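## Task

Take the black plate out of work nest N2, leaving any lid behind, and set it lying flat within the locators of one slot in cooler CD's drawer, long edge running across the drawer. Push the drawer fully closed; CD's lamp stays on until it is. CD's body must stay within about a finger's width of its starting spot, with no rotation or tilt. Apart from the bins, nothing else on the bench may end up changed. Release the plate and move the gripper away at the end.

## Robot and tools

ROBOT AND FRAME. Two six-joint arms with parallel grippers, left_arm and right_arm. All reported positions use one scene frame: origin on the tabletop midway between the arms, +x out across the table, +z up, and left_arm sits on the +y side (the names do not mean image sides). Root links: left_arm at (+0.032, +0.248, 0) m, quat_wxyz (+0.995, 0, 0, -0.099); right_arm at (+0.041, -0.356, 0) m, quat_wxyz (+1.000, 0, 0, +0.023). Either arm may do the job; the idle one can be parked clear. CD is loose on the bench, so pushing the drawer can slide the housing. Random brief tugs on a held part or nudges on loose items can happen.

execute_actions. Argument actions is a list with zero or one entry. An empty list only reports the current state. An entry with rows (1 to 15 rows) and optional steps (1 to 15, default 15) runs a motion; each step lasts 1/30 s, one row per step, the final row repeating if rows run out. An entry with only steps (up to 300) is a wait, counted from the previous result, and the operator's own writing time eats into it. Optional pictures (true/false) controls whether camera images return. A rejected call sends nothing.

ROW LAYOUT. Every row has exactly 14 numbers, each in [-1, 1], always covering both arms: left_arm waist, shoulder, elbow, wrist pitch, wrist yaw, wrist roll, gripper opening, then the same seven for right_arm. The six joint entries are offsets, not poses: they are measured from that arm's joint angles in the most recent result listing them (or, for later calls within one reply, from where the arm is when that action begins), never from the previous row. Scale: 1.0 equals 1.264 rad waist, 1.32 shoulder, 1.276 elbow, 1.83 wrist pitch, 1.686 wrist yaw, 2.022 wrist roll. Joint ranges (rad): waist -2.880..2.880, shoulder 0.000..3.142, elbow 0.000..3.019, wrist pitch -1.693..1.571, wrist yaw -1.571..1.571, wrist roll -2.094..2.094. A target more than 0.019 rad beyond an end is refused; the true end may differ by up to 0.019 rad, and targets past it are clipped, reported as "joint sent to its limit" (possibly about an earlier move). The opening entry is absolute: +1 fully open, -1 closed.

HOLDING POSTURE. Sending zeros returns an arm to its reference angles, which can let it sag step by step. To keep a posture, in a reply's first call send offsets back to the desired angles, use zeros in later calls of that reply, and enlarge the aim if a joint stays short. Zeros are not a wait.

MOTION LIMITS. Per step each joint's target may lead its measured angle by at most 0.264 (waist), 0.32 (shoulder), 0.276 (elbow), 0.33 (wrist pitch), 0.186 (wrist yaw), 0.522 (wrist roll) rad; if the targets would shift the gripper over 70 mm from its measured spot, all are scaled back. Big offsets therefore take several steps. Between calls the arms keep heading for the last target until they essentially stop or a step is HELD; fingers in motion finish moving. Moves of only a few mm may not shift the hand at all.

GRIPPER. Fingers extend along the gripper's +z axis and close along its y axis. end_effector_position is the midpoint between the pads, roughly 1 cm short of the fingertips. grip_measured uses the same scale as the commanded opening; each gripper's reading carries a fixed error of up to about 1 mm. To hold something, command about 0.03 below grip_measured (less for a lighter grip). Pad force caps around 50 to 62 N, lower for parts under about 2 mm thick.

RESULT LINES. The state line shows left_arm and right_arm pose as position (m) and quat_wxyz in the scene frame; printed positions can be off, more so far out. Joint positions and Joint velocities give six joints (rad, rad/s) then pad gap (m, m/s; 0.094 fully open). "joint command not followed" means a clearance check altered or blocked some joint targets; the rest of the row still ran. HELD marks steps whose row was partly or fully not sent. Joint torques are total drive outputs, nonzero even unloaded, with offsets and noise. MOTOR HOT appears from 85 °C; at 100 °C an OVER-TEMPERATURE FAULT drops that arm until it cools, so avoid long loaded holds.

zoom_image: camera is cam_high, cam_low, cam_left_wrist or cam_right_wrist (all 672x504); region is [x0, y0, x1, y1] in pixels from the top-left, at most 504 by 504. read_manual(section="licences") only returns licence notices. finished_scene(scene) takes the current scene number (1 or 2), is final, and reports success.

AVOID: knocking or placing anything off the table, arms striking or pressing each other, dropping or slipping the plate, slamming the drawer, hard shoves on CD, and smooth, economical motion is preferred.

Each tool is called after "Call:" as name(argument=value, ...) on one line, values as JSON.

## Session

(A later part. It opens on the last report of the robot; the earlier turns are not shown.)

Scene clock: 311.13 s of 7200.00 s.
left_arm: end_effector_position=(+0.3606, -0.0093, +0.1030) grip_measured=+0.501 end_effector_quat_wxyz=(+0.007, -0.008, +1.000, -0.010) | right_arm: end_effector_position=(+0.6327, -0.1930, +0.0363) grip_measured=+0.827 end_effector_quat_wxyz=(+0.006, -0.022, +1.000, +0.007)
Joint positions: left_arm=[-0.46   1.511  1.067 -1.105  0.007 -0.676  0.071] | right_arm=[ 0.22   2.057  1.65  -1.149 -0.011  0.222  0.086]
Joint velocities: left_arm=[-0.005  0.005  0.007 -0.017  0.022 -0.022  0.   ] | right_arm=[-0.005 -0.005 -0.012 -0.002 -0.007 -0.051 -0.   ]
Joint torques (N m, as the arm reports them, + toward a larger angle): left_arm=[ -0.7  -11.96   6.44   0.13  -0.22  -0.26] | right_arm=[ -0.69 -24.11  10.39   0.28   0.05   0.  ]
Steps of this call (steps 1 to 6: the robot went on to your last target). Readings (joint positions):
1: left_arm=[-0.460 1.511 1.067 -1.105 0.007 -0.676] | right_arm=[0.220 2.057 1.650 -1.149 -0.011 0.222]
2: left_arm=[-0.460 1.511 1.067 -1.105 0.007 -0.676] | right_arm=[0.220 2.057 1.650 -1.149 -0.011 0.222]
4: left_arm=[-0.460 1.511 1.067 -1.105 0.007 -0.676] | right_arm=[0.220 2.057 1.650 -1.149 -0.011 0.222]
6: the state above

Call:
execute_actions(actions=[{"rows": [[0,0,0.008,0,0,0,0.5, 0,-0.011,0.008,0,0,0,0.83],[0,0,0.008,0,0,0,0.5, 0,-0.012,0.008,0,0,0,0.83],[0,0,0.008,0,0,0,0.5, 0,-0.013,0.008,0,0,0,0.83],[0,0,0.008,0,0,0,0.5, 0,-0.0135,0.008,0,0,0,0.83],[0,0,0.008,0,0,0,0.5, 0,-0.0135,0.008,0,0,0,0.83],[0,0,0.008,0,0,0,0.5, 0,-0.0135,0.008,0,0,0,0.83],[0,0,0.008,0,0,0,0.5, 0,-0.0135,0.008,0,0,0,0.83],[0,0,0.008,0,0,0,0.5, 0,-0.0135,0.008,0,0,0,0.83],[0,0,0.008,0,0,0,0.5, 0,-0.0135,0.008,0,0,0,0.83],[0,0,0.008,0,0,0,0.5, 0,-0.0135,0.008,0,0,0,0.815],[0,0,0.008,0,0,0,0.5, 0,-0.0135,0.008,0,0,0,0.80],[0,0,0.008,0,0,0,0.5, 0,-0.0135,0.008,0,0,0,0.785],[0,0,0.008,0,0,0,0.5, 0,-0.0135,0.008,0,0,0,0.775],[0,0,0.008,0,0,0,0.5, 0,-0.0135,0.008,0,0,0,0.765]], "steps": 15}], pictures=false)

Call:
execute_actions(actions=[{"steps": 6}])

Scene clock: 319.63 s of 7200.00 s.
left_arm: end_effector_position=(+0.3606, -0.0093, +0.1030) grip_measured=+0.501 end_effector_quat_wxyz=(+0.007, -0.008, +1.000, -0.010) | right_arm: end_effector_position=(+0.6330, -0.1929, +0.0388) grip_measured=+0.769 end_effector_quat_wxyz=(+0.008, -0.022, +1.000, +0.007)
Joint positions: left_arm=[-0.46   1.511  1.067 -1.105  0.007 -0.676  0.071] | right_arm=[ 0.22   2.053  1.65  -1.149 -0.011  0.222  0.083]
Joint velocities: left_arm=[-0.015  0.005 -0.017 -0.002  0.007 -0.022  0.001] | right_arm=[-0.015 -0.015  0.002  0.002  0.037  0.037 -0.002]
Joint torques (N m, as the arm reports them, + toward a larger angle): left_arm=[ -0.67 -11.91   7.59   0.09  -0.22  -0.06] | right_arm=[ -0.66 -23.62  10.41   0.29   0.05   0.01]
Steps of this call (steps 1 to 15: the robot went on to your last target; steps 16 to 90: nothing new was sent; then 5.00 s passed at rest; steps 91 to 105: all 15 steps of this action). Readings (joint positions):
91: left_arm=[-0.460 1.511 1.067 -1.105 0.007 -0.676] | right_arm=[0.220 2.057 1.650 -1.149 -0.011 0.222]
92: left_arm=[-0.460 1.511 1.067 -1.105 0.007 -0.676] | right_arm=[0.220 2.057 1.650 -1.149 -0.011 0.222]
94: left_arm=[-0.460 1.511 1.067 -1.105 0.007 -0.676] | right_arm=[0.220 2.057 1.650 -1.149 -0.011 0.222]
98: left_arm=[-0.460 1.511 1.067 -1.105 0.007 -0.676] | right_arm=[0.220 2.055 1.650 -1.149 -0.011 0.222]
105: the state above

Scene clock: 319.83 s of 7200.00 s.
left_arm: end_effector_position=(+0.3606, -0.0093, +0.1030) grip_measured=+0.501 end_effector_quat_wxyz=(+0.007, -0.008, +1.000, -0.010) | right_arm: end_effector_position=(+0.6330, -0.1929, +0.0388) grip_measured=+0.768 end_effector_quat_wxyz=(+0.008, -0.022, +1.000, +0.007)
Joint positions: left_arm=[-0.46   1.511  1.067 -1.105  0.007 -0.676  0.071] | right_arm=[ 0.22   2.053  1.65  -1.149 -0.011  0.222  0.083]
Joint velocities: left_arm=[-0.005 -0.024  0.002 -0.007  0.007 -0.022 -0.   ] | right_arm=[-0.005 -0.015 -0.012 -0.017 -0.022 -0.051 -0.   ]
Joint torques (N m, as the arm reports them, + toward a larger angle): left_arm=[ -0.85 -11.77   7.55   0.13  -0.25  -0.07] | right_arm=[ -0.74 -23.87  10.42   0.29   0.06   0.01]
Steps of this call (steps 1 to 6: the robot went on to your last target). Readings (joint positions):
1: left_arm=[-0.460 1.511 1.067 -1.105 0.007 -0.676] | right_arm=[0.220 2.053 1.650 -1.149 -0.011 0.222]
2: left_arm=[-0.460 1.511 1.067 -1.105 0.007 -0.676] | right_arm=[0.220 2.053 1.650 -1.149 -0.011 0.222]
4: left_arm=[-0.460 1.511 1.067 -1.105 0.007 -0.676] | right_arm=[0.220 2.053 1.650 -1.149 -0.011 0.222]
6: the state above

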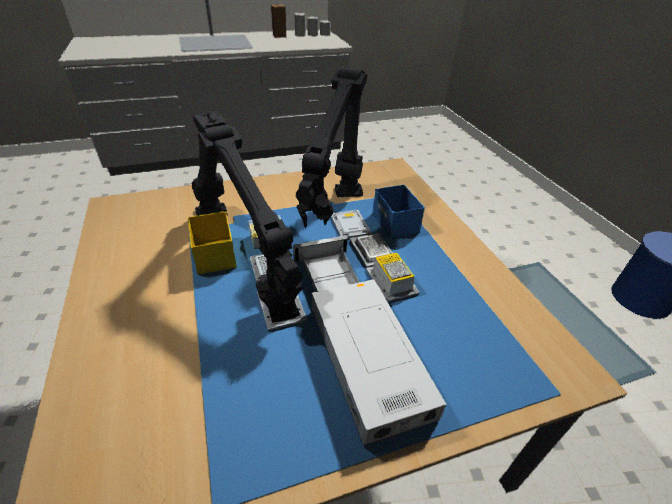

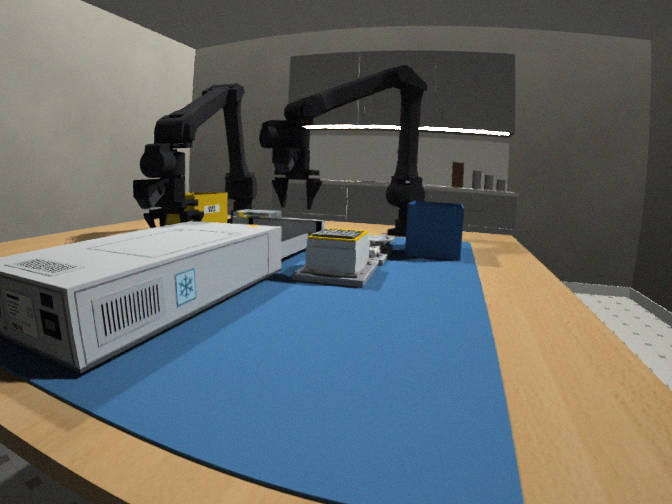

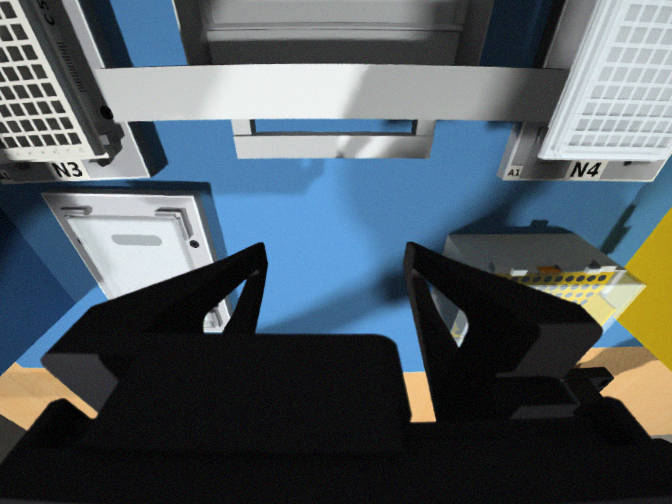

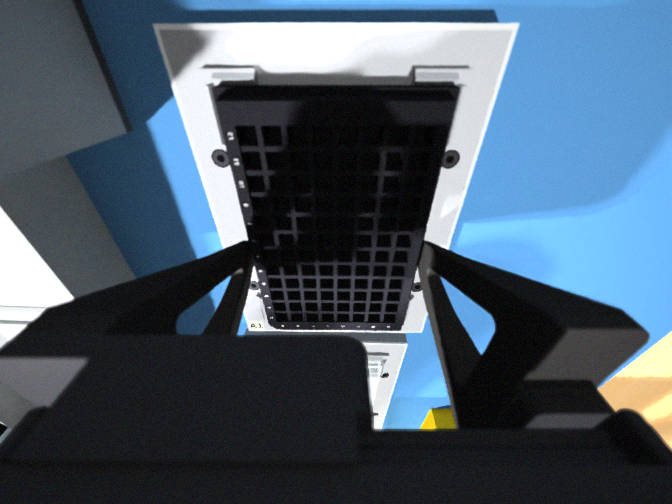

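Call:
execute_actions(actions=[{"rows": [[0,0,0.008,0,0,0,0.5, 0,-0.005,0.003,0,0,0,0.765],[0,0,0.008,0,0,0,0.5, 0,-0.005,0.000,0,0,0,0.765],[0,0,0.008,0,0,0,0.5, 0,-0.005,-0.002,0,0,0,0.765],[0,0,0.008,0,0,0,0.5, 0,-0.005,-0.003,0,0,0,0.765],[0,0,0.008,0,0,0,0.5, 0,-0.005,-0.004,0,0,0,0.765],[0,0,0.008,0,0,0,0.5, 0,-0.005,-0.005,0,0,0,0.765]], "steps": 14}], pictures=false)

Scene clock: 327.40 s of 7200.00 s.
left_arm: end_effector_position=(+0.3606, -0.0093, +0.1030) grip_measured=+0.501 end_effector_quat_wxyz=(+0.007, -0.008, +1.000, -0.010) | right_arm: end_effector_position=(+0.6322, -0.1931, +0.0380) grip_measured=+0.767 end_effector_quat_wxyz=(+0.007, -0.022, +1.000, +0.007)
Joint positions: left_arm=[-0.46   1.511  1.067 -1.105  0.007 -0.676  0.071] | right_arm=[ 0.22   2.053  1.648 -1.149 -0.011  0.222  0.083]
Joint velocities: left_arm=[-0.005 -0.015  0.002  0.002  0.051  0.051 -0.   ] | right_arm=[-0.005  0.005 -0.007  0.017  0.051 -0.066  0.   ]
Joint torques (N m, as the arm reports them, + toward a larger angle): left_arm=[ -0.77 -11.76   7.55   0.11  -0.22  -0.07] | right_arm=[ -0.85 -22.93   9.05   0.27   0.05   0.  ]
Steps of this call (steps 1 to 15: the robot went on to your last target; steps 16 to 90: nothing new was sent; then 4.10 s passed at rest; steps 91 to 104: all 14 steps of this action). Readings (joint positions):
91: left_arm=[-0.460 1.511 1.067 -1.105 0.007 -0.676] | right_arm=[0.220 2.053 1.650 -1.149 -0.011 0.222]
92: left_arm=[-0.460 1.511 1.067 -1.105 0.007 -0.676] | right_arm=[0.220 2.053 1.650 -1.149 -0.011 0.222]
94: left_arm=[-0.460 1.511 1.067 -1.105 0.007 -0.676] | right_arm=[0.220 2.053 1.650 -1.149 -0.011 0.222]
98: left_arm=[-0.460 1.511 1.067 -1.105 0.007 -0.676] | right_arm=[0.220 2.053 1.648 -1.149 -0.011 0.222]
104: the state above

Call:
execute_actions(actions=[{"rows": [[0,0.010,-0.004,0.006,0,0,0.5, 0,-0.005,-0.003,0,0,0,0.765],[0,0.016,-0.008,0.010,0,0,0.5, 0,-0.005,-0.004,0,0,0,0.765],[0,0.021,-0.012,0.016,0,0,0.5, 0,-0.005,-0.005,0,0,0,0.765],[0,0.026,-0.017,0.023,0,0,0.5, 0,-0.005,-0.006,0,0,0,0.765],[0,0.032,-0.023,0.032,0,0,0.5, 0,-0.005,-0.0065,0,0,0,0.765],[0,0.038,-0.029,0.041,0,0,0.5, 0,-0.005,-0.0065,0,0,0,0.765],[0,0.045,-0.036,0.051,0,0,0.5, 0,-0.005,-0.0065,0,0,0,0.765],[0,0.052,-0.043,0.061,0,0,0.5, 0,-0.005,-0.0065,0,0,0,0.765],[0,0.058,-0.050,0.070,0,0,0.5, 0,-0.005,-0.0065,0,0,0,0.765],[0,0.064,-0.056,0.079,0,0,0.5, 0,-0.005,-0.0065,0,0,0,0.765],[0,0.069,-0.061,0.086,0,0,0.5, 0,-0.005,-0.0065,0,0,0,0.765],[0,0.073,-0.065,0.092,0,0,0.5, 0,-0.005,-0.0065,0,0,0,0.765],[0,0.076,-0.068,0.096,0,0,0.5, 0,-0.005,-0.0065,0,0,0,0.765],[0,0.078,-0.070,0.099,0,0,0.5, 0,-0.005,-0.0065,0,0,0,0.765],[0,0.079,-0.0705,0.0995,0,0,0.5, 0,-0.005,-0.0065,0,0,0,0.765]], "steps": 15}], pictures=false)

Call:
execute_actions(actions=[{"steps": 8}], pictures=false)

Scene clock: 345.27 s of 7200.00 s.
left_arm: end_effector_position=(+0.3605, -0.0093, +0.0415) grip_measured=+0.501 end_effector_quat_wxyz=(+0.002, -0.009, +1.000, -0.007) | right_arm: end_effector_position=(+0.6319, -0.1932, +0.0377) grip_measured=+0.767 end_effector_quat_wxyz=(+0.006, -0.022, +1.000, +0.007)
Joint positions: left_arm=[-0.46   1.603  0.99  -0.947  0.007 -0.676  0.071] | right_arm=[ 0.22   2.053  1.647 -1.149 -0.011  0.222  0.083]
Joint velocities: left_arm=[-0.005  0.2   -0.154  0.168  0.051  0.037  0.001] | right_arm=[-0.005 -0.005 -0.007 -0.002  0.081 -0.066 -0.   ]
Joint torques (N m, as the arm reports them, + toward a larger angle): left_arm=[ -0.62 -12.03   6.06   0.5   -0.22  -0.06] | right_arm=[ -0.55 -23.22   8.7    0.27   0.05   0.01]
Steps of this call (steps 1 to 15: the robot went on to your last target; steps 16 to 90: nothing new was sent; then 14.37 s passed at rest; steps 91 to 105: all 15 steps of this action). Readings (joint positions):
91: left_arm=[-0.460 1.511 1.067 -1.105 0.007 -0.676] | right_arm=[0.220 2.053 1.648 -1.149 -0.011 0.222]
92: left_arm=[-0.460 1.511 1.067 -1.104 0.007 -0.676] | right_arm=[0.220 2.053 1.648 -1.149 -0.011 0.222]
94: left_arm=[-0.460 1.513 1.067 -1.094 0.007 -0.676] | right_arm=[0.220 2.053 1.647 -1.149 -0.011 0.222]
98: left_arm=[-0.460 1.533 1.049 -1.037 0.007 -0.676] | right_arm=[0.220 2.053 1.647 -1.149 -0.011 0.222]
105: the state above

Scene clock: 345.53 s of 7200.00 s.
left_arm: end_effector_position=(+0.3591, -0.0082, +0.0351) grip_measured=+0.501 end_effector_quat_wxyz=(-0.000, -0.009, +1.000, -0.005) | right_arm: end_effector_position=(+0.6319, -0.1932, +0.0377) grip_measured=+0.767 end_effector_quat_wxyz=(+0.006, -0.022, +1.000, +0.007)
Joint positions: left_arm=[-0.46   1.613  0.983 -0.935  0.007 -0.676  0.071] | right_arm=[ 0.22   2.053  1.647 -1.149 -0.011  0.222  0.083]
Joint velocities: left_arm=[ 0.005  0.005 -0.007  0.007 -0.125  0.066 -0.001] | right_arm=[-0.005 -0.005 -0.007 -0.007  0.037  0.037 -0.   ]
Joint torques (N m, as the arm reports them, + toward a larger angle): left_arm=[ -0.81 -12.04   5.84   0.62  -0.23  -0.04] | right_arm=[ -0.78 -23.24   8.7    0.27   0.05   0.02]
Steps of this call (steps 1 to 8: the robot went on to your last target). Readings (joint positions):
1: left_arm=[-0.460 1.608 0.987 -0.943 0.007 -0.676] | right_arm=[0.220 2.053 1.647 -1.149 -0.011 0.222]
2: left_arm=[-0.460 1.612 0.984 -0.941 0.007 -0.676] | right_arm=[0.220 2.053 1.647 -1.149 -0.011 0.222]
4: left_arm=[-0.460 1.613 0.983 -0.939 0.007 -0.676] | right_arm=[0.220 2.053 1.647 -1.149 -0.011 0.222]
8: the state above

Call:
execute_actions(actions=[{"rows": [[0,0,0.008,0,0,0,0.5, 0,-0.005,0.003,0,0,0,0.755],[0,0,0.008,0,0,0,0.5, 0,-0.005,0.005,0,0,0,0.745],[0,0,0.008,0,0,0,0.5, 0,-0.005,0.005,0,0,0,0.735],[0,0,0.008,0,0,0,0.5, 0,-0.005,0.005,0,0,0,0.725],[0,0,0.008,0,0,0,0.5, 0,-0.005,0.005,0,0,0,0.715],[0,0,0.008,0,0,0,0.5, 0,-0.005,0.005,0,0,0,0.705],[0,0,0.008,0,0,0,0.5, 0,-0.005,0.005,0,0,0,0.695],[0,0,0.008,0,0,0,0.5, 0,-0.005,0.005,0,0,0,0.685],[0,0,0.008,0,0,0,0.5, 0,-0.005,0.005,0,0,0,0.675],[0,0,0.008,0,0,0,0.5, 0,-0.005,0.005,0,0,0,0.665],[0,0,0.008,0,0,0,0.5, 0,-0.005,0.005,0,0,0,0.655],[0,0,0.008,0,0,0,0.5, 0,-0.005,0.005,0,0,0,0.65]], "steps": 15}], pictures=false)

Scene clock: 350.43 s of 7200.00 s.
left_arm: end_effector_position=(+0.3592, -0.0083, +0.0351) grip_measured=+0.501 end_effector_quat_wxyz=(+0.000, -0.009, +1.000, -0.005) | right_arm: end_effector_position=(+0.6319, -0.1932, +0.0379) grip_measured=+0.670 end_effector_quat_wxyz=(+0.007, -0.022, +1.000, +0.007)
Joint positions: left_arm=[-0.46   1.613  0.983 -0.935  0.007 -0.676  0.071] | right_arm=[ 0.22   2.053  1.647 -1.149 -0.011  0.222  0.078]
Joint velocities: left_arm=[-0.005 -0.015 -0.002 -0.022  0.037 -0.037  0.001] | right_arm=[-0.015 -0.005 -0.007 -0.007  0.007  0.037 -0.001]
Joint torques (N m, as the arm reports them, + toward a larger angle): left_arm=[ -0.82 -12.28   6.84   0.05  -0.23  -0.08] | right_arm=[ -0.81 -23.26  10.08   0.26   0.05   0.  ]
Steps of this call (steps 1 to 30: the robot went on to your last target; steps 31 to 90: nothing new was sent; then 1.40 s passed at rest; steps 91 to 105: all 15 steps of this action). Readings (joint positions):
91: left_arm=[-0.460 1.613 0.983 -0.935 0.007 -0.676] | right_arm=[0.220 2.053 1.647 -1.149 -0.011 0.222]
92: left_arm=[-0.460 1.613 0.983 -0.935 0.007 -0.676] | right_arm=[0.220 2.053 1.647 -1.149 -0.011 0.222]
94: left_arm=[-0.460 1.613 0.983 -0.935 0.007 -0.676] | right_arm=[0.220 2.053 1.647 -1.149 -0.011 0.222]
98: left_arm=[-0.460 1.613 0.983 -0.935 0.007 -0.676] | right_arm=[0.220 2.053 1.647 -1.149 -0.011 0.222]
105: the state above

Call:
execute_actions(actions=[{"rows": [[0,0,0.008,0,0,0,0.5, 0,-0.005,0.010,0,0,0,0.64],[0,0,0.008,0,0,0,0.5, 0,-0.006,0.016,-0.002,0,0,0.63],[0,0,0.008,0,0,0,0.5, 0,-0.007,0.021,-0.004,0,0,0.62],[0,0,0.008,0,0,0,0.5, 0,-0.009,0.026,-0.005,0,0,0.62],[0,0,0.008,0,0,0,0.5, 0,-0.011,0.029,-0.007,0,0,0.62],[0,0,0.008,0,0,0,0.5, 0,-0.013,0.032,-0.010,0,0,0.62],[0,0,0.008,0,0,0,0.5, 0,-0.015,0.035,-0.013,0,0,0.62],[0,0,0.008,0,0,0,0.5, 0,-0.017,0.038,-0.016,0,0,0.62],[0,0,0.008,0,0,0,0.5, 0,-0.019,0.041,-0.020,0,0,0.62],[0,0,0.008,0,0,0,0.5, 0,-0.021,0.044,-0.023,0,0,0.62],[0,0,0.008,0,0,0,0.5, 0,-0.023,0.046,-0.0265,0,0,0.62],[0,0,0.008,0,0,0,0.5, 0,-0.025,0.049,-0.030,0,0,0.62],[0,0,0.008,0,0,0,0.5, 0,-0.027,0.051,-0.033,0,0,0.62],[0,0,0.008,0,0,0,0.5, 0,-0.0285,0.053,-0.035,0,0,0.62],[0,0,0.008,0,0,0,0.5, 0,-0.0295,0.054,-0.0364,0,0,0.62]], "steps": 15}], pictures=false)

Call:
execute_actions(actions=[{"steps": 10}])

Scene clock: 379.37 s of 7200.00 s.
left_arm: end_effector_position=(+0.3592, -0.0083, +0.0351) grip_measured=+0.501 end_effector_quat_wxyz=(+0.000, -0.009, +1.000, -0.005) | right_arm: end_effector_position=(+0.6298, -0.1937, +0.0527) grip_measured=+0.670 end_effector_quat_wxyz=(+0.000, -0.022, +1.000, +0.006)
Joint positions: left_arm=[-0.46   1.613  0.983 -0.935  0.007 -0.676  0.071] | right_arm=[ 0.22   2.04   1.668 -1.195 -0.011  0.222  0.078]
Joint velocities: left_arm=[-0.005  0.005 -0.002 -0.002 -0.051 -0.022 -0.001] | right_arm=[ 0.005 -0.112  0.071 -0.125  0.007  0.007  0.001]
Joint torques (N m, as the arm reports them, + toward a larger angle): left_arm=[ -0.75 -12.29   6.8    0.11  -0.23  -0.07] | right_arm=[ -0.71 -24.58  13.74  -0.18   0.05   0.01]
Steps of this call (steps 1 to 15: the robot went on to your last target; steps 16 to 90: nothing new was sent; then 25.43 s passed at rest; steps 91 to 105: all 15 steps of this action). Readings (joint positions):
91: left_arm=[-0.460 1.613 0.983 -0.935 0.007 -0.676] | right_arm=[0.220 2.053 1.647 -1.149 -0.011 0.222]
92: left_arm=[-0.460 1.613 0.983 -0.935 0.007 -0.676] | right_arm=[0.220 2.053 1.647 -1.149 -0.011 0.222]
94: left_arm=[-0.460 1.613 0.983 -0.935 0.007 -0.676] | right_arm=[0.220 2.053 1.647 -1.149 -0.011 0.222]
98: left_arm=[-0.460 1.613 0.983 -0.935 0.007 -0.676] | right_arm=[0.220 2.053 1.650 -1.154 -0.011 0.222]
105: the state above

Scene clock: 379.70 s of 7200.00 s.
left_arm: end_effector_position=(+0.3592, -0.0083, +0.0351) grip_measured=+0.501 end_effector_quat_wxyz=(+0.000, -0.009, +1.000, -0.005) | right_arm: end_effector_position=(+0.6334, -0.1927, +0.0675) grip_measured=+0.670 end_effector_quat_wxyz=(+0.011, -0.022, +1.000, +0.008)
Joint positions: left_arm=[-0.46   1.613  0.983 -0.935  0.007 -0.676  0.071] | right_arm=[ 0.22   2.022  1.679 -1.203 -0.011  0.222  0.078]
Joint velocities: left_arm=[-0.015 -0.005 -0.002  0.017  0.051 -0.022  0.002] | right_arm=[-0.024 -0.005 -0.002 -0.007 -0.037 -0.007 -0.   ]
Joint torques (N m, as the arm reports them, + toward a larger angle): left_arm=[ -0.79 -12.5    6.8    0.17  -0.24  -0.07] | right_arm=[ -0.95 -23.06  13.28  -0.26   0.05   0.  ]
Steps of this call (steps 1 to 10: the robot went on to your last target). Readings (joint positions):
1: left_arm=[-0.460 1.613 0.983 -0.935 0.007 -0.676] | right_arm=[0.220 2.037 1.670 -1.199 -0.011 0.222]
2: left_arm=[-0.460 1.613 0.983 -0.935 0.007 -0.676] | right_arm=[0.220 2.033 1.673 -1.201 -0.011 0.222]
4: left_arm=[-0.460 1.613 0.983 -0.935 0.007 -0.676] | right_arm=[0.220 2.027 1.676 -1.202 -0.011 0.222]
8: left_arm=[-0.460 1.613 0.983 -0.935 0.007 -0.676] | right_arm=[0.220 2.022 1.679 -1.203 -0.011 0.222]
10: the state above

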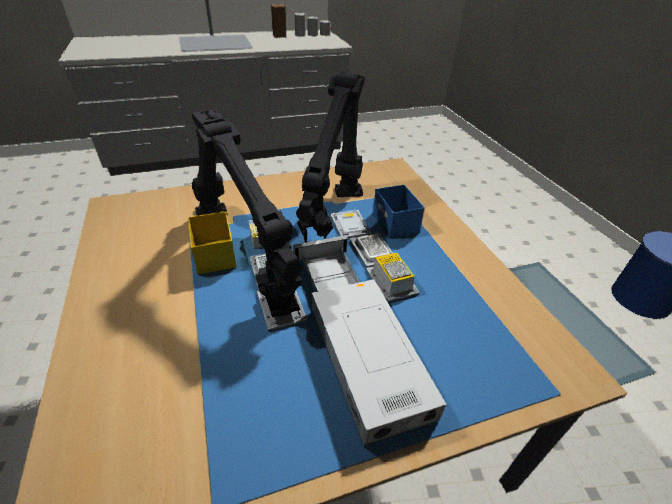

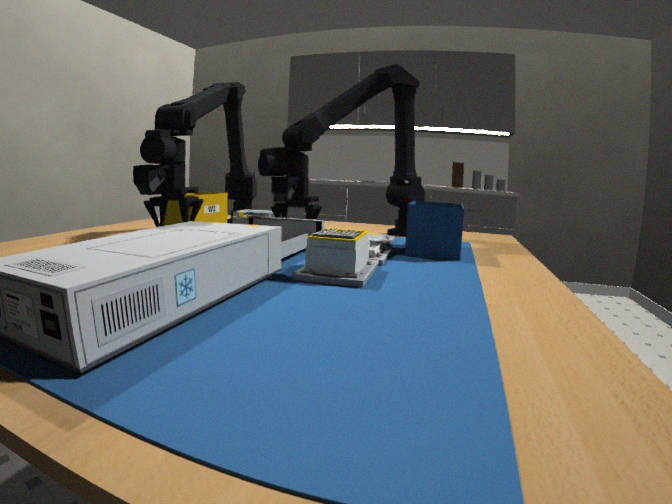

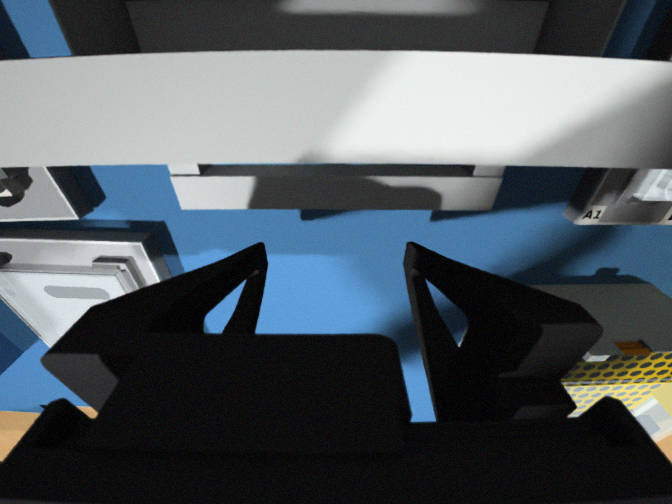

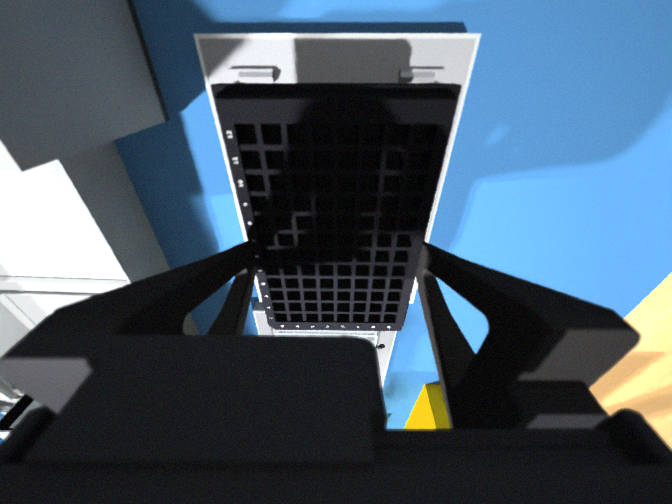

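Call:
execute_actions(actions=[{"rows": [[0,0,0.008,0,0,0,0.5, 0,-0.006,0.028,-0.004,0,-0.008,0.635],[0,0,0.008,0,0,0,0.5, 0,-0.006,0.034,-0.008,0,-0.018,0.635],[0,0,0.008,0,0,0,0.5, 0,-0.006,0.043,-0.014,0,-0.034,0.635],[0,0,0.008,0,0,0,0.5, 0,-0.006,0.054,-0.022,0,-0.054,0.635],[0,0,0.008,0,0,0,0.5, 0,-0.006,0.067,-0.031,0,-0.078,0.635],[0,0,0.008,0,0,0,0.5, 0,-0.006,0.081,-0.042,0,-0.105,0.635],[0,0,0.008,0,0,0,0.5, 0,-0.006,0.096,-0.053,0,-0.134,0.635],[0,0,0.008,0,0,0,0.5, 0,-0.006,0.112,-0.065,0,-0.164,0.635],[0,0,0.008,0,0,0,0.5, 0,-0.006,0.127,-0.076,0,-0.194,0.635],[0,0,0.008,0,0,0,0.5, 0,-0.006,0.141,-0.087,0,-0.224,0.635],[0,0,0.008,0,0,0,0.5, 0,-0.006,0.154,-0.096,0,-0.254,0.635],[0,0,0.008,0,0,0,0.5, 0,-0.006,0.165,-0.104,0,-0.284,0.635],[0,0,0.008,0,0,0,0.5, 0,-0.006,0.173,-0.110,0,-0.312,0.635],[0,0,0.008,0,0,0,0.5, 0,-0.006,0.178,-0.114,0,-0.336,0.635],[0,0,0.008,0,0,0,0.5, 0,-0.006,0.180,-0.116,0,-0.355,0.635]], "steps": 15}], pictures=false)

Call:
execute_actions(actions=[{"steps": 12}], pictures=false)

Scene clock: 396.10 s of 7200.00 s.
left_arm: end_effector_position=(+0.3592, -0.0083, +0.0351) grip_measured=+0.501 end_effector_quat_wxyz=(+0.000, -0.009, +1.000, -0.005) | right_arm: end_effector_position=(+0.6519, -0.1877, +0.1385) grip_measured=+0.670 end_effector_quat_wxyz=(+0.017, -0.269, +0.963, +0.005)
Joint positions: left_arm=[-0.46   1.613  0.983 -0.935  0.007 -0.676  0.071] | right_arm=[ 0.22   2.019  1.867 -1.384 -0.011 -0.278  0.078]
Joint velocities: left_arm=[ 0.015 -0.024 -0.007  0.017  0.007  0.051 -0.001] | right_arm=[-0.005 -0.054  0.252 -0.242 -0.022 -1.414 -0.001]
Joint torques (N m, as the arm reports them, + toward a larger angle): left_arm=[ -0.77 -12.72   6.88   0.12  -0.24  -0.08] | right_arm=[ -0.75 -23.16  12.62  -0.18  -0.02  -0.05]
Steps of this call (steps 1 to 30: the robot went on to your last target; steps 31 to 90: nothing new was sent; then 12.90 s passed at rest; steps 91 to 105: all 15 steps of this action). Readings (joint positions):
91: left_arm=[-0.460 1.613 0.983 -0.935 0.007 -0.676] | right_arm=[0.220 2.022 1.679 -1.203 -0.011 0.221]
92: left_arm=[-0.460 1.613 0.983 -0.935 0.007 -0.676] | right_arm=[0.220 2.022 1.679 -1.203 -0.011 0.217]
94: left_arm=[-0.460 1.613 0.983 -0.935 0.007 -0.676] | right_arm=[0.220 2.022 1.685 -1.213 -0.011 0.192]
98: left_arm=[-0.460 1.613 0.983 -0.935 0.007 -0.676] | right_arm=[0.220 2.022 1.734 -1.274 -0.011 0.070]
105: the state above

Scene clock: 396.50 s of 7200.00 s.
left_arm: end_effector_position=(+0.3592, -0.0083, +0.0351) grip_measured=+0.501 end_effector_quat_wxyz=(+0.000, -0.009, +1.000, -0.005) | right_arm: end_effector_position=(+0.6504, -0.1881, +0.1468) grip_measured=+0.670 end_effector_quat_wxyz=(+0.017, -0.361, +0.932, +0.004)
Joint positions: left_arm=[-0.46   1.613  0.983 -0.935  0.007 -0.676  0.071] | right_arm=[ 0.22   2.012  1.877 -1.403 -0.011 -0.473  0.078]
Joint velocities: left_arm=[-0.015 -0.015 -0.007 -0.007  0.081  0.007 -0.001] | right_arm=[-0.005 -0.015 -0.012 -0.007 -0.007 -0.066  0.001]
Joint torques (N m, as the arm reports them, + toward a larger angle): left_arm=[ -0.68 -12.26   6.79   0.03  -0.24  -0.07] | right_arm=[ -0.82 -23.35  13.36  -0.19  -0.03  -0.11]
Steps of this call (steps 1 to 12: the robot went on to your last target). Readings (joint positions):
1: left_arm=[-0.460 1.613 0.983 -0.935 0.007 -0.676] | right_arm=[0.220 2.017 1.873 -1.390 -0.011 -0.321]
2: left_arm=[-0.460 1.613 0.983 -0.935 0.007 -0.676] | right_arm=[0.220 2.015 1.876 -1.395 -0.011 -0.354]
4: left_arm=[-0.460 1.613 0.983 -0.935 0.007 -0.676] | right_arm=[0.220 2.012 1.877 -1.399 -0.011 -0.402]
8: left_arm=[-0.460 1.613 0.983 -0.935 0.007 -0.676] | right_arm=[0.220 2.012 1.877 -1.403 -0.011 -0.453]
12: the state above

Call:
execute_actions(actions=[{"rows": [[0,0,0.008,0,0,0,0.5, 0.005,0.004,0.026,-0.003,0,-0.012,0.635],[0,0,0.008,0,0,0,0.5, 0.012,0.008,0.030,-0.006,0,-0.020,0.635],[0,0,0.008,0,0,0,0.5, 0.023,0.012,0.035,-0.008,0,-0.033,0.635],[0,0,0.008,0,0,0,0.5, 0.038,0.017,0.042,-0.009,0,-0.050,0.635],[0,0,0.008,0,0,0,0.5, 0.056,0.023,0.050,-0.011,0,-0.071,0.635],[0,0,0.008,0,0,0,0.5, 0.076,0.030,0.060,-0.013,0,-0.095,0.635],[0,0,0.008,0,0,0,0.5, 0.098,0.038,0.070,-0.015,0,-0.121,0.635],[0,0,0.008,0,0,0,0.5, 0.120,0.047,0.081,-0.017,0,-0.148,0.635],[0,0,0.008,0,0,0,0.5, 0.142,0.056,0.092,-0.019,0,-0.175,0.635],[0,0,0.008,0,0,0,0.5, 0.163,0.064,0.102,-0.020,0,-0.200,0.635],[0,0,0.008,0,0,0,0.5, 0.183,0.072,0.111,-0.022,0,-0.223,0.635],[0,0,0.008,0,0,0,0.5, 0.200,0.079,0.119,-0.023,0,-0.244,0.635],[0,0,0.008,0,0,0,0.5, 0.214,0.084,0.126,-0.025,0,-0.261,0.635],[0,0,0.008,0,0,0,0.5, 0.225,0.088,0.131,-0.026,0,-0.273,0.635],[0,0,0.008,0,0,0,0.5, 0.232,0.091,0.134,-0.026,0,-0.2814,0.635]], "steps": 15}], pictures=false)

Call:
execute_actions(actions=[{"steps": 18}])

Scene clock: 411.37 s of 7200.00 s.
left_arm: end_effector_position=(+0.3592, -0.0083, +0.0351) grip_measured=+0.501 end_effector_quat_wxyz=(+0.000, -0.009, +1.000, -0.005) | right_arm: end_effector_position=(+0.6176, -0.0343, +0.1492) grip_measured=+0.670 end_effector_quat_wxyz=(+0.027, -0.634, +0.773, +0.001)
Joint positions: left_arm=[-0.46   1.613  0.983 -0.935  0.007 -0.676  0.071] | right_arm=[ 0.46   2.081  1.994 -1.431 -0.011 -0.868  0.078]
Joint velocities: left_arm=[-0.015 -0.015 -0.012 -0.007 -0.051  0.051  0.   ] | right_arm=[ 0.904  0.317  0.33  -0.071 -0.037 -1.092 -0.001]
Joint torques (N m, as the arm reports them, + toward a larger angle): left_arm=[ -0.8  -12.46   6.8    0.11  -0.21  -0.07] | right_arm=[ -0.73 -20.8   13.39  -0.25  -0.06  -0.08]
Steps of this call (steps 1 to 30: the robot went on to your last target; steps 31 to 90: nothing new was sent; then 11.37 s passed at rest; steps 91 to 105: all 15 steps of this action). Readings (joint positions):
91: left_arm=[-0.460 1.613 0.983 -0.935 0.007 -0.676] | right_arm=[0.220 2.012 1.877 -1.403 -0.011 -0.487]
92: left_arm=[-0.460 1.613 0.983 -0.935 0.007 -0.676] | right_arm=[0.220 2.012 1.877 -1.403 -0.011 -0.490]
94: left_arm=[-0.460 1.613 0.983 -0.935 0.007 -0.676] | right_arm=[0.224 2.012 1.878 -1.404 -0.011 -0.508]
98: left_arm=[-0.460 1.613 0.983 -0.935 0.007 -0.676] | right_arm=[0.269 2.026 1.911 -1.417 -0.011 -0.609]
105: the state above

Scene clock: 411.97 s of 7200.00 s.
left_arm: end_effector_position=(+0.3592, -0.0083, +0.0351) grip_measured=+0.501 end_effector_quat_wxyz=(+0.000, -0.009, +1.000, -0.005) | right_arm: end_effector_position=(+0.6075, -0.0115, +0.1325) grip_measured=+0.670 end_effector_quat_wxyz=(-0.014, +0.708, -0.706, -0.003)
Joint positions: left_arm=[-0.46   1.613  0.983 -0.935  0.007 -0.676  0.071] | right_arm=[ 0.497  2.116  2.009 -1.438 -0.012 -1.03   0.078]
Joint velocities: left_arm=[ 0.005  0.005 -0.002  0.002 -0.022  0.022  0.001] | right_arm=[-0.034 -0.005  0.022 -0.007 -0.037 -0.051 -0.001]
Joint torques (N m, as the arm reports them, + toward a larger angle): left_arm=[ -0.62 -12.53   6.84   0.1   -0.23  -0.08] | right_arm=[  0.7  -23.11  13.98  -0.27  -0.04  -0.07]
Steps of this call (steps 1 to 18: the robot went on to your last target). Readings (joint positions):
1: left_arm=[-0.460 1.613 0.983 -0.935 0.007 -0.676] | right_arm=[0.489 2.091 2.004 -1.432 -0.011 -0.901]
2: left_arm=[-0.460 1.613 0.983 -0.935 0.007 -0.676] | right_arm=[0.516 2.099 2.009 -1.432 -0.011 -0.928]
4: left_arm=[-0.460 1.613 0.983 -0.935 0.007 -0.676] | right_arm=[0.555 2.109 2.009 -1.434 -0.011 -0.966]
8: left_arm=[-0.460 1.613 0.983 -0.935 0.007 -0.676] | right_arm=[0.569 2.116 2.009 -1.438 -0.012 -1.007]
18: the state above

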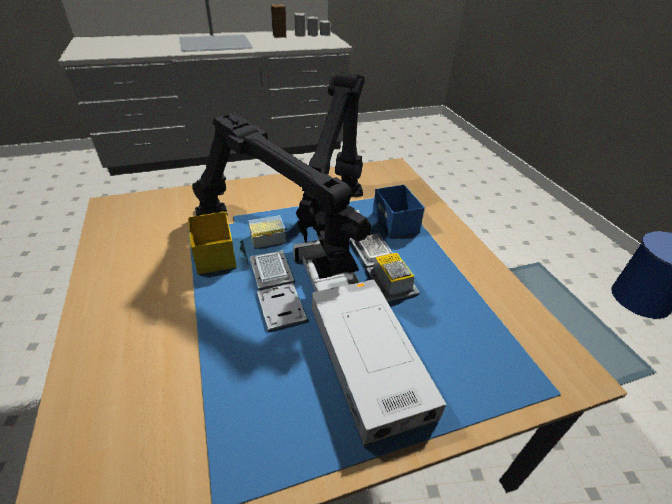

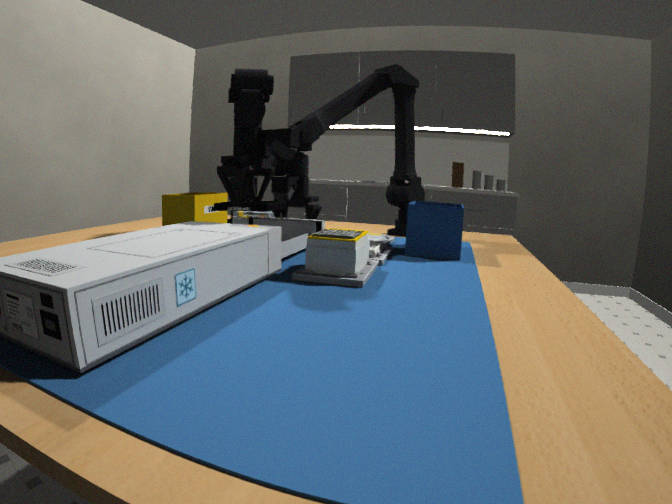

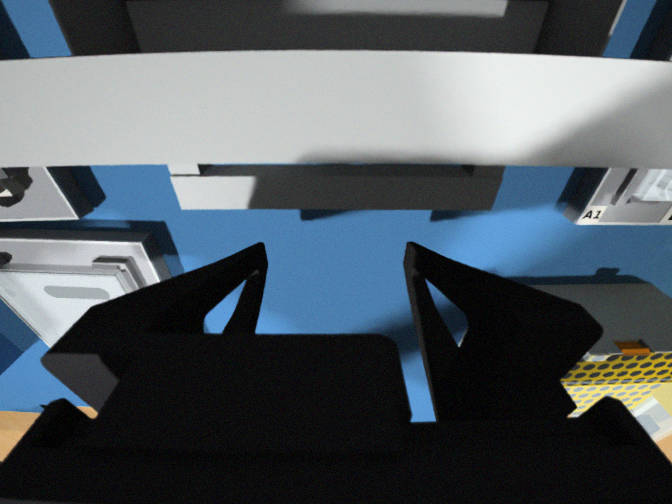

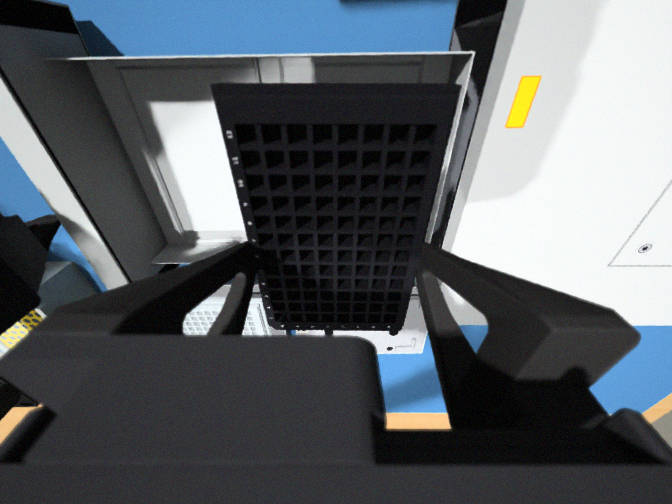

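Call:
execute_actions(actions=[])

Call:
zoom_image(camera="cam_right_wrist", region=[180, 30, 520, 130])

Scene clock: 415.30 s of 7200.00 s.
left_arm: end_effector_position=(+0.3592, -0.0083, +0.0351) grip_measured=+0.501 end_effector_quat_wxyz=(+0.000, -0.009, +1.000, -0.005) | right_arm: end_effector_position=(+0.6034, -0.0048, +0.1325) grip_measured=+0.670 end_effector_quat_wxyz=(-0.014, +0.713, -0.701, -0.003)
Joint positions: left_arm=[-0.46   1.613  0.983 -0.935  0.007 -0.676  0.071] | right_arm=[ 0.509  2.116  2.009 -1.438 -0.012 -1.033  0.078]
Joint velocities: left_arm=[-0.005 -0.005 -0.007  0.012 -0.007 -0.007 -0.001] | right_arm=[ 0.005 -0.015  0.002 -0.007 -0.007  0.066  0.   ]
Joint torques (N m, as the arm reports them, + toward a larger angle): left_arm=[ -0.94 -12.51   6.85   0.1   -0.24  -0.05] | right_arm=[ -0.38 -22.78  13.96  -0.22  -0.05  -0.08]
Steps of this call (steps 1 to 15: the robot went on to your last target; steps 16 to 90: nothing new was sent; then 0.33 s passed at rest). Readings (joint positions):
1: left_arm=[-0.460 1.613 0.983 -0.935 0.007 -0.676] | right_arm=[0.497 2.116 2.009 -1.438 -0.012 -1.030]
2: left_arm=[-0.460 1.613 0.983 -0.935 0.007 -0.676] | right_arm=[0.498 2.116 2.009 -1.438 -0.012 -1.030]
4: left_arm=[-0.460 1.613 0.983 -0.935 0.007 -0.676] | right_arm=[0.501 2.116 2.009 -1.438 -0.012 -1.031]
8: left_arm=[-0.460 1.613 0.983 -0.935 0.007 -0.676] | right_arm=[0.507 2.116 2.009 -1.438 -0.012 -1.032]
90: the state above
All arms were judged still, so your last target was given up. Only a new action makes them travel on or press farther. Fingers that are still opening or closing keep moving.

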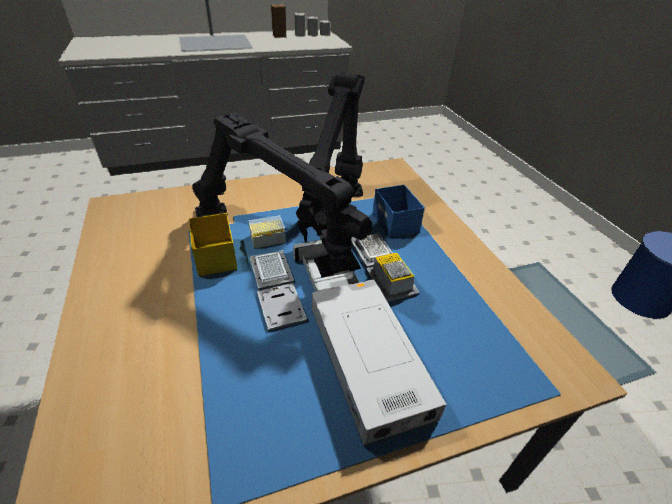

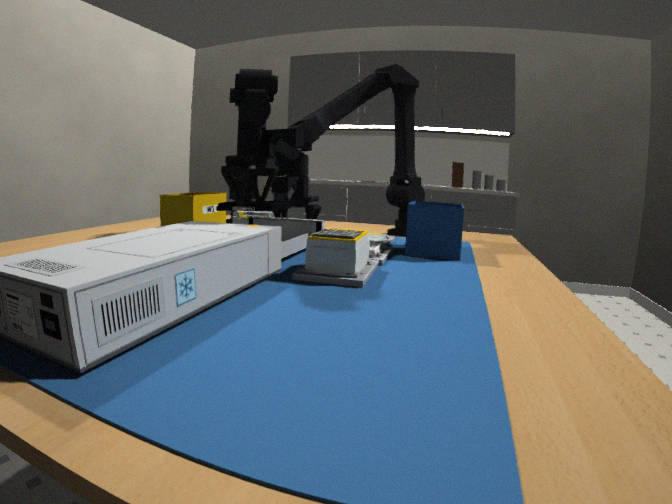

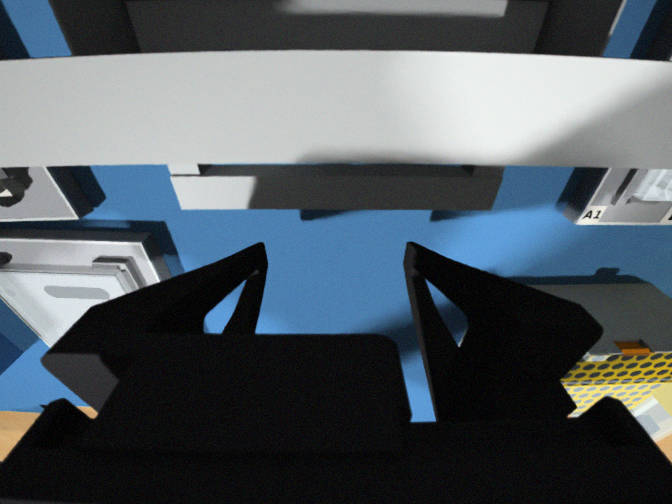

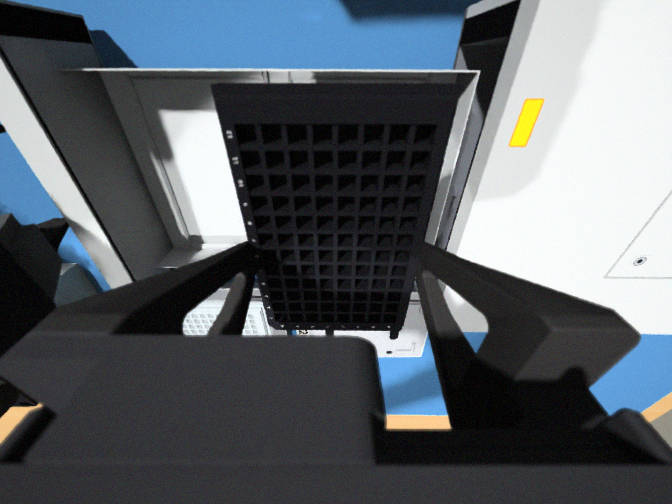

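Region (180, 30, 520, 130) of cam_right_wrist's 672x504 image, scaled by 1.482, with more detail than that image has; it fills the top 148 rows of this view, and the rest is white.

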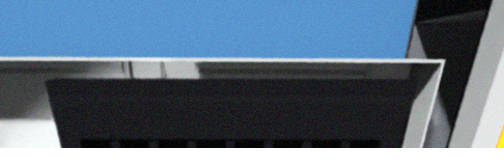

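Call:
execute_actions(actions=[{"rows": [[0,0,0.008,0,0,0,0.5, -0.003,0.010,0.028,0.004,0.002,-0.004,0.635],[0,0,0.008,0,0,0,0.5, -0.005,0.016,0.030,0.006,0.003,-0.005,0.635],[0,0,0.008,0,0,0,0.5, -0.006,0.020,0.031,0.008,0.003,-0.005,0.635],[0,0,0.008,0,0,0,0.5, -0.007,0.024,0.032,0.010,0.004,-0.006,0.635],[0,0,0.008,0,0,0,0.5, -0.008,0.028,0.033,0.012,0.004,-0.006,0.635],[0,0,0.008,0,0,0,0.5, -0.009,0.033,0.034,0.014,0.005,-0.007,0.635],[0,0,0.008,0,0,0,0.5, -0.010,0.038,0.035,0.016,0.005,-0.007,0.635],[0,0,0.008,0,0,0,0.5, -0.011,0.043,0.036,0.019,0.006,-0.008,0.635],[0,0,0.008,0,0,0,0.5, -0.012,0.048,0.036,0.021,0.006,-0.008,0.635],[0,0,0.008,0,0,0,0.5, -0.013,0.053,0.037,0.023,0.006,-0.009,0.635],[0,0,0.008,0,0,0,0.5, -0.014,0.057,0.038,0.025,0.006,-0.010,0.635],[0,0,0.008,0,0,0,0.5, -0.015,0.061,0.038,0.027,0.006,-0.010,0.635],[0,0,0.008,0,0,0,0.5, -0.016,0.064,0.039,0.028,0.006,-0.011,0.635],[0,0,0.008,0,0,0,0.5, -0.017,0.066,0.039,0.029,0.006,-0.011,0.635],[0,0,0.008,0,0,0,0.5, -0.0174,0.0675,0.039,0.030,0.006,-0.011,0.635]], "steps": 15}], pictures=false)

Call:
execute_actions(actions=[{"steps": 14}])

Scene clock: 447.83 s of 7200.00 s.
left_arm: end_effector_position=(+0.3592, -0.0083, +0.0351) grip_measured=+0.501 end_effector_quat_wxyz=(+0.000, -0.009, +1.000, -0.005) | right_arm: end_effector_position=(+0.6180, -0.0061, +0.1038) grip_measured=+0.670 end_effector_quat_wxyz=(-0.012, +0.713, -0.701, -0.000)
Joint positions: left_arm=[-0.46   1.613  0.983 -0.935  0.007 -0.676  0.071] | right_arm=[ 0.497  2.167  2.02  -1.4   -0.007 -1.043  0.078]
Joint velocities: left_arm=[-0.005 -0.005 -0.002 -0.002 -0.037  0.022  0.   ] | right_arm=[-0.063  0.21  -0.012  0.066  0.007  0.022 -0.   ]
Joint torques (N m, as the arm reports them, + toward a larger angle): left_arm=[ -0.62 -12.33   6.82   0.2   -0.23  -0.08] | right_arm=[ -1.17 -22.34  13.94   0.85   0.14  -0.08]
Steps of this call (steps 1 to 90: nothing new was sent; then 29.03 s passed at rest; steps 91 to 105: all 15 steps of this action). Readings (joint positions):
91: left_arm=[-0.460 1.613 0.983 -0.935 0.007 -0.676] | right_arm=[0.509 2.116 2.009 -1.438 -0.012 -1.033]
92: left_arm=[-0.460 1.613 0.983 -0.935 0.007 -0.676] | right_arm=[0.509 2.116 2.009 -1.438 -0.012 -1.033]
94: left_arm=[-0.460 1.613 0.983 -0.935 0.007 -0.676] | right_arm=[0.509 2.116 2.009 -1.437 -0.011 -1.034]
98: left_arm=[-0.460 1.613 0.983 -0.935 0.007 -0.676] | right_arm=[0.508 2.123 2.013 -1.426 -0.008 -1.037]
105: the state above

Scene clock: 448.30 s of 7200.00 s.
left_arm: end_effector_position=(+0.3592, -0.0083, +0.0351) grip_measured=+0.501 end_effector_quat_wxyz=(+0.000, -0.009, +1.000, -0.005) | right_arm: end_effector_position=(+0.6209, -0.0099, +0.0889) grip_measured=+0.670 end_effector_quat_wxyz=(-0.003, +0.711, -0.703, -0.002)
Joint positions: left_arm=[-0.46   1.613  0.983 -0.935  0.007 -0.676  0.071] | right_arm=[ 0.49   2.191  2.021 -1.396 -0.006 -1.046  0.078]
Joint velocities: left_arm=[-0.005  0.005 -0.007  0.002  0.051  0.037 -0.001] | right_arm=[-0.015  0.005 -0.012  0.012  0.037 -0.022  0.001]
Joint torques (N m, as the arm reports them, + toward a larger angle): left_arm=[ -0.8  -12.3    6.83   0.08  -0.24  -0.09] | right_arm=[ -0.88 -24.08  13.8    0.74   0.13  -0.06]
Steps of this call (steps 1 to 14: the robot went on to your last target). Readings (joint positions):
1: left_arm=[-0.460 1.613 0.983 -0.935 0.007 -0.676] | right_arm=[0.495 2.174 2.020 -1.398 -0.007 -1.043]
2: left_arm=[-0.460 1.613 0.983 -0.935 0.007 -0.676] | right_arm=[0.494 2.180 2.020 -1.398 -0.007 -1.044]
4: left_arm=[-0.460 1.613 0.983 -0.935 0.007 -0.676] | right_arm=[0.492 2.188 2.020 -1.397 -0.007 -1.045]
8: left_arm=[-0.460 1.613 0.983 -0.935 0.007 -0.676] | right_arm=[0.490 2.191 2.020 -1.396 -0.006 -1.045]
14: the state above

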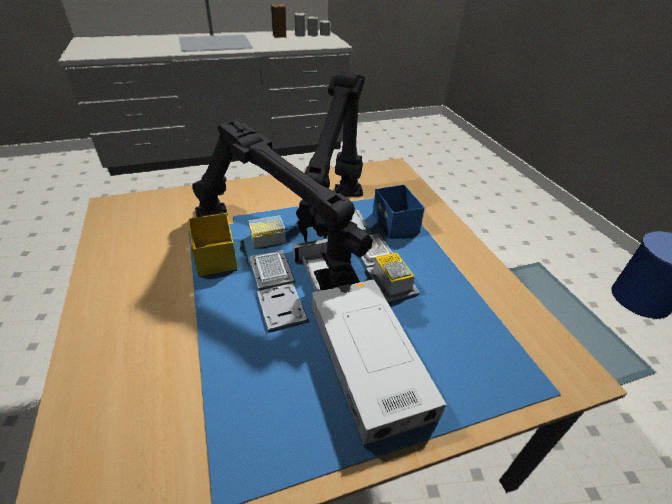

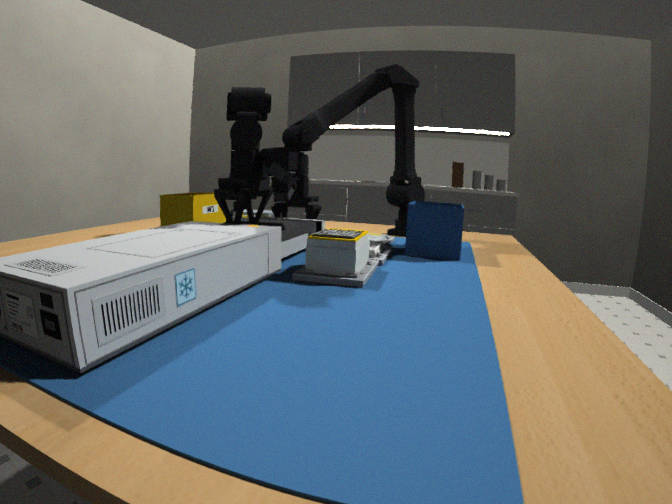

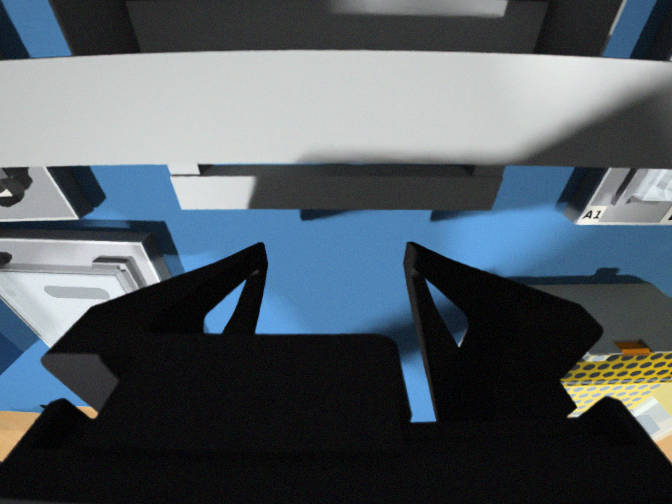

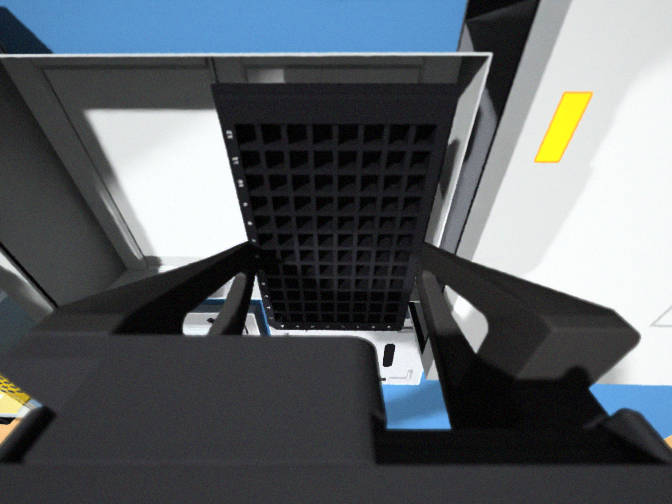

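Call:
zoom_image(camera="cam_right_wrist", region=[190, 40, 340, 110])

Call:
zoom_image(camera="cam_right_wrist", region=[350, 40, 500, 110])

Region (190, 40, 340, 110) of cam_right_wrist's 672x504 image, scaled by 3.360, with more detail than that image has; it fills the top 235 rows of this view, and the rest is white.

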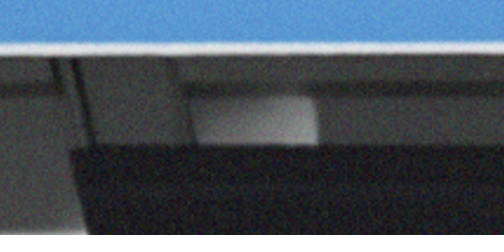

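Region (350, 40, 500, 110) of cam_right_wrist's 672x504 image, scaled by 3.360, with more detail than that image has; it fills the top 235 rows of this view, and the rest is white.

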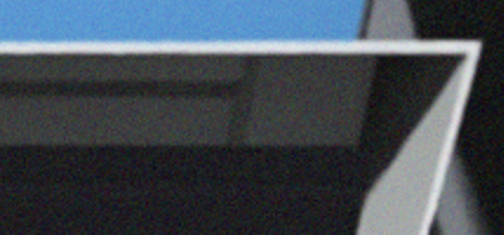

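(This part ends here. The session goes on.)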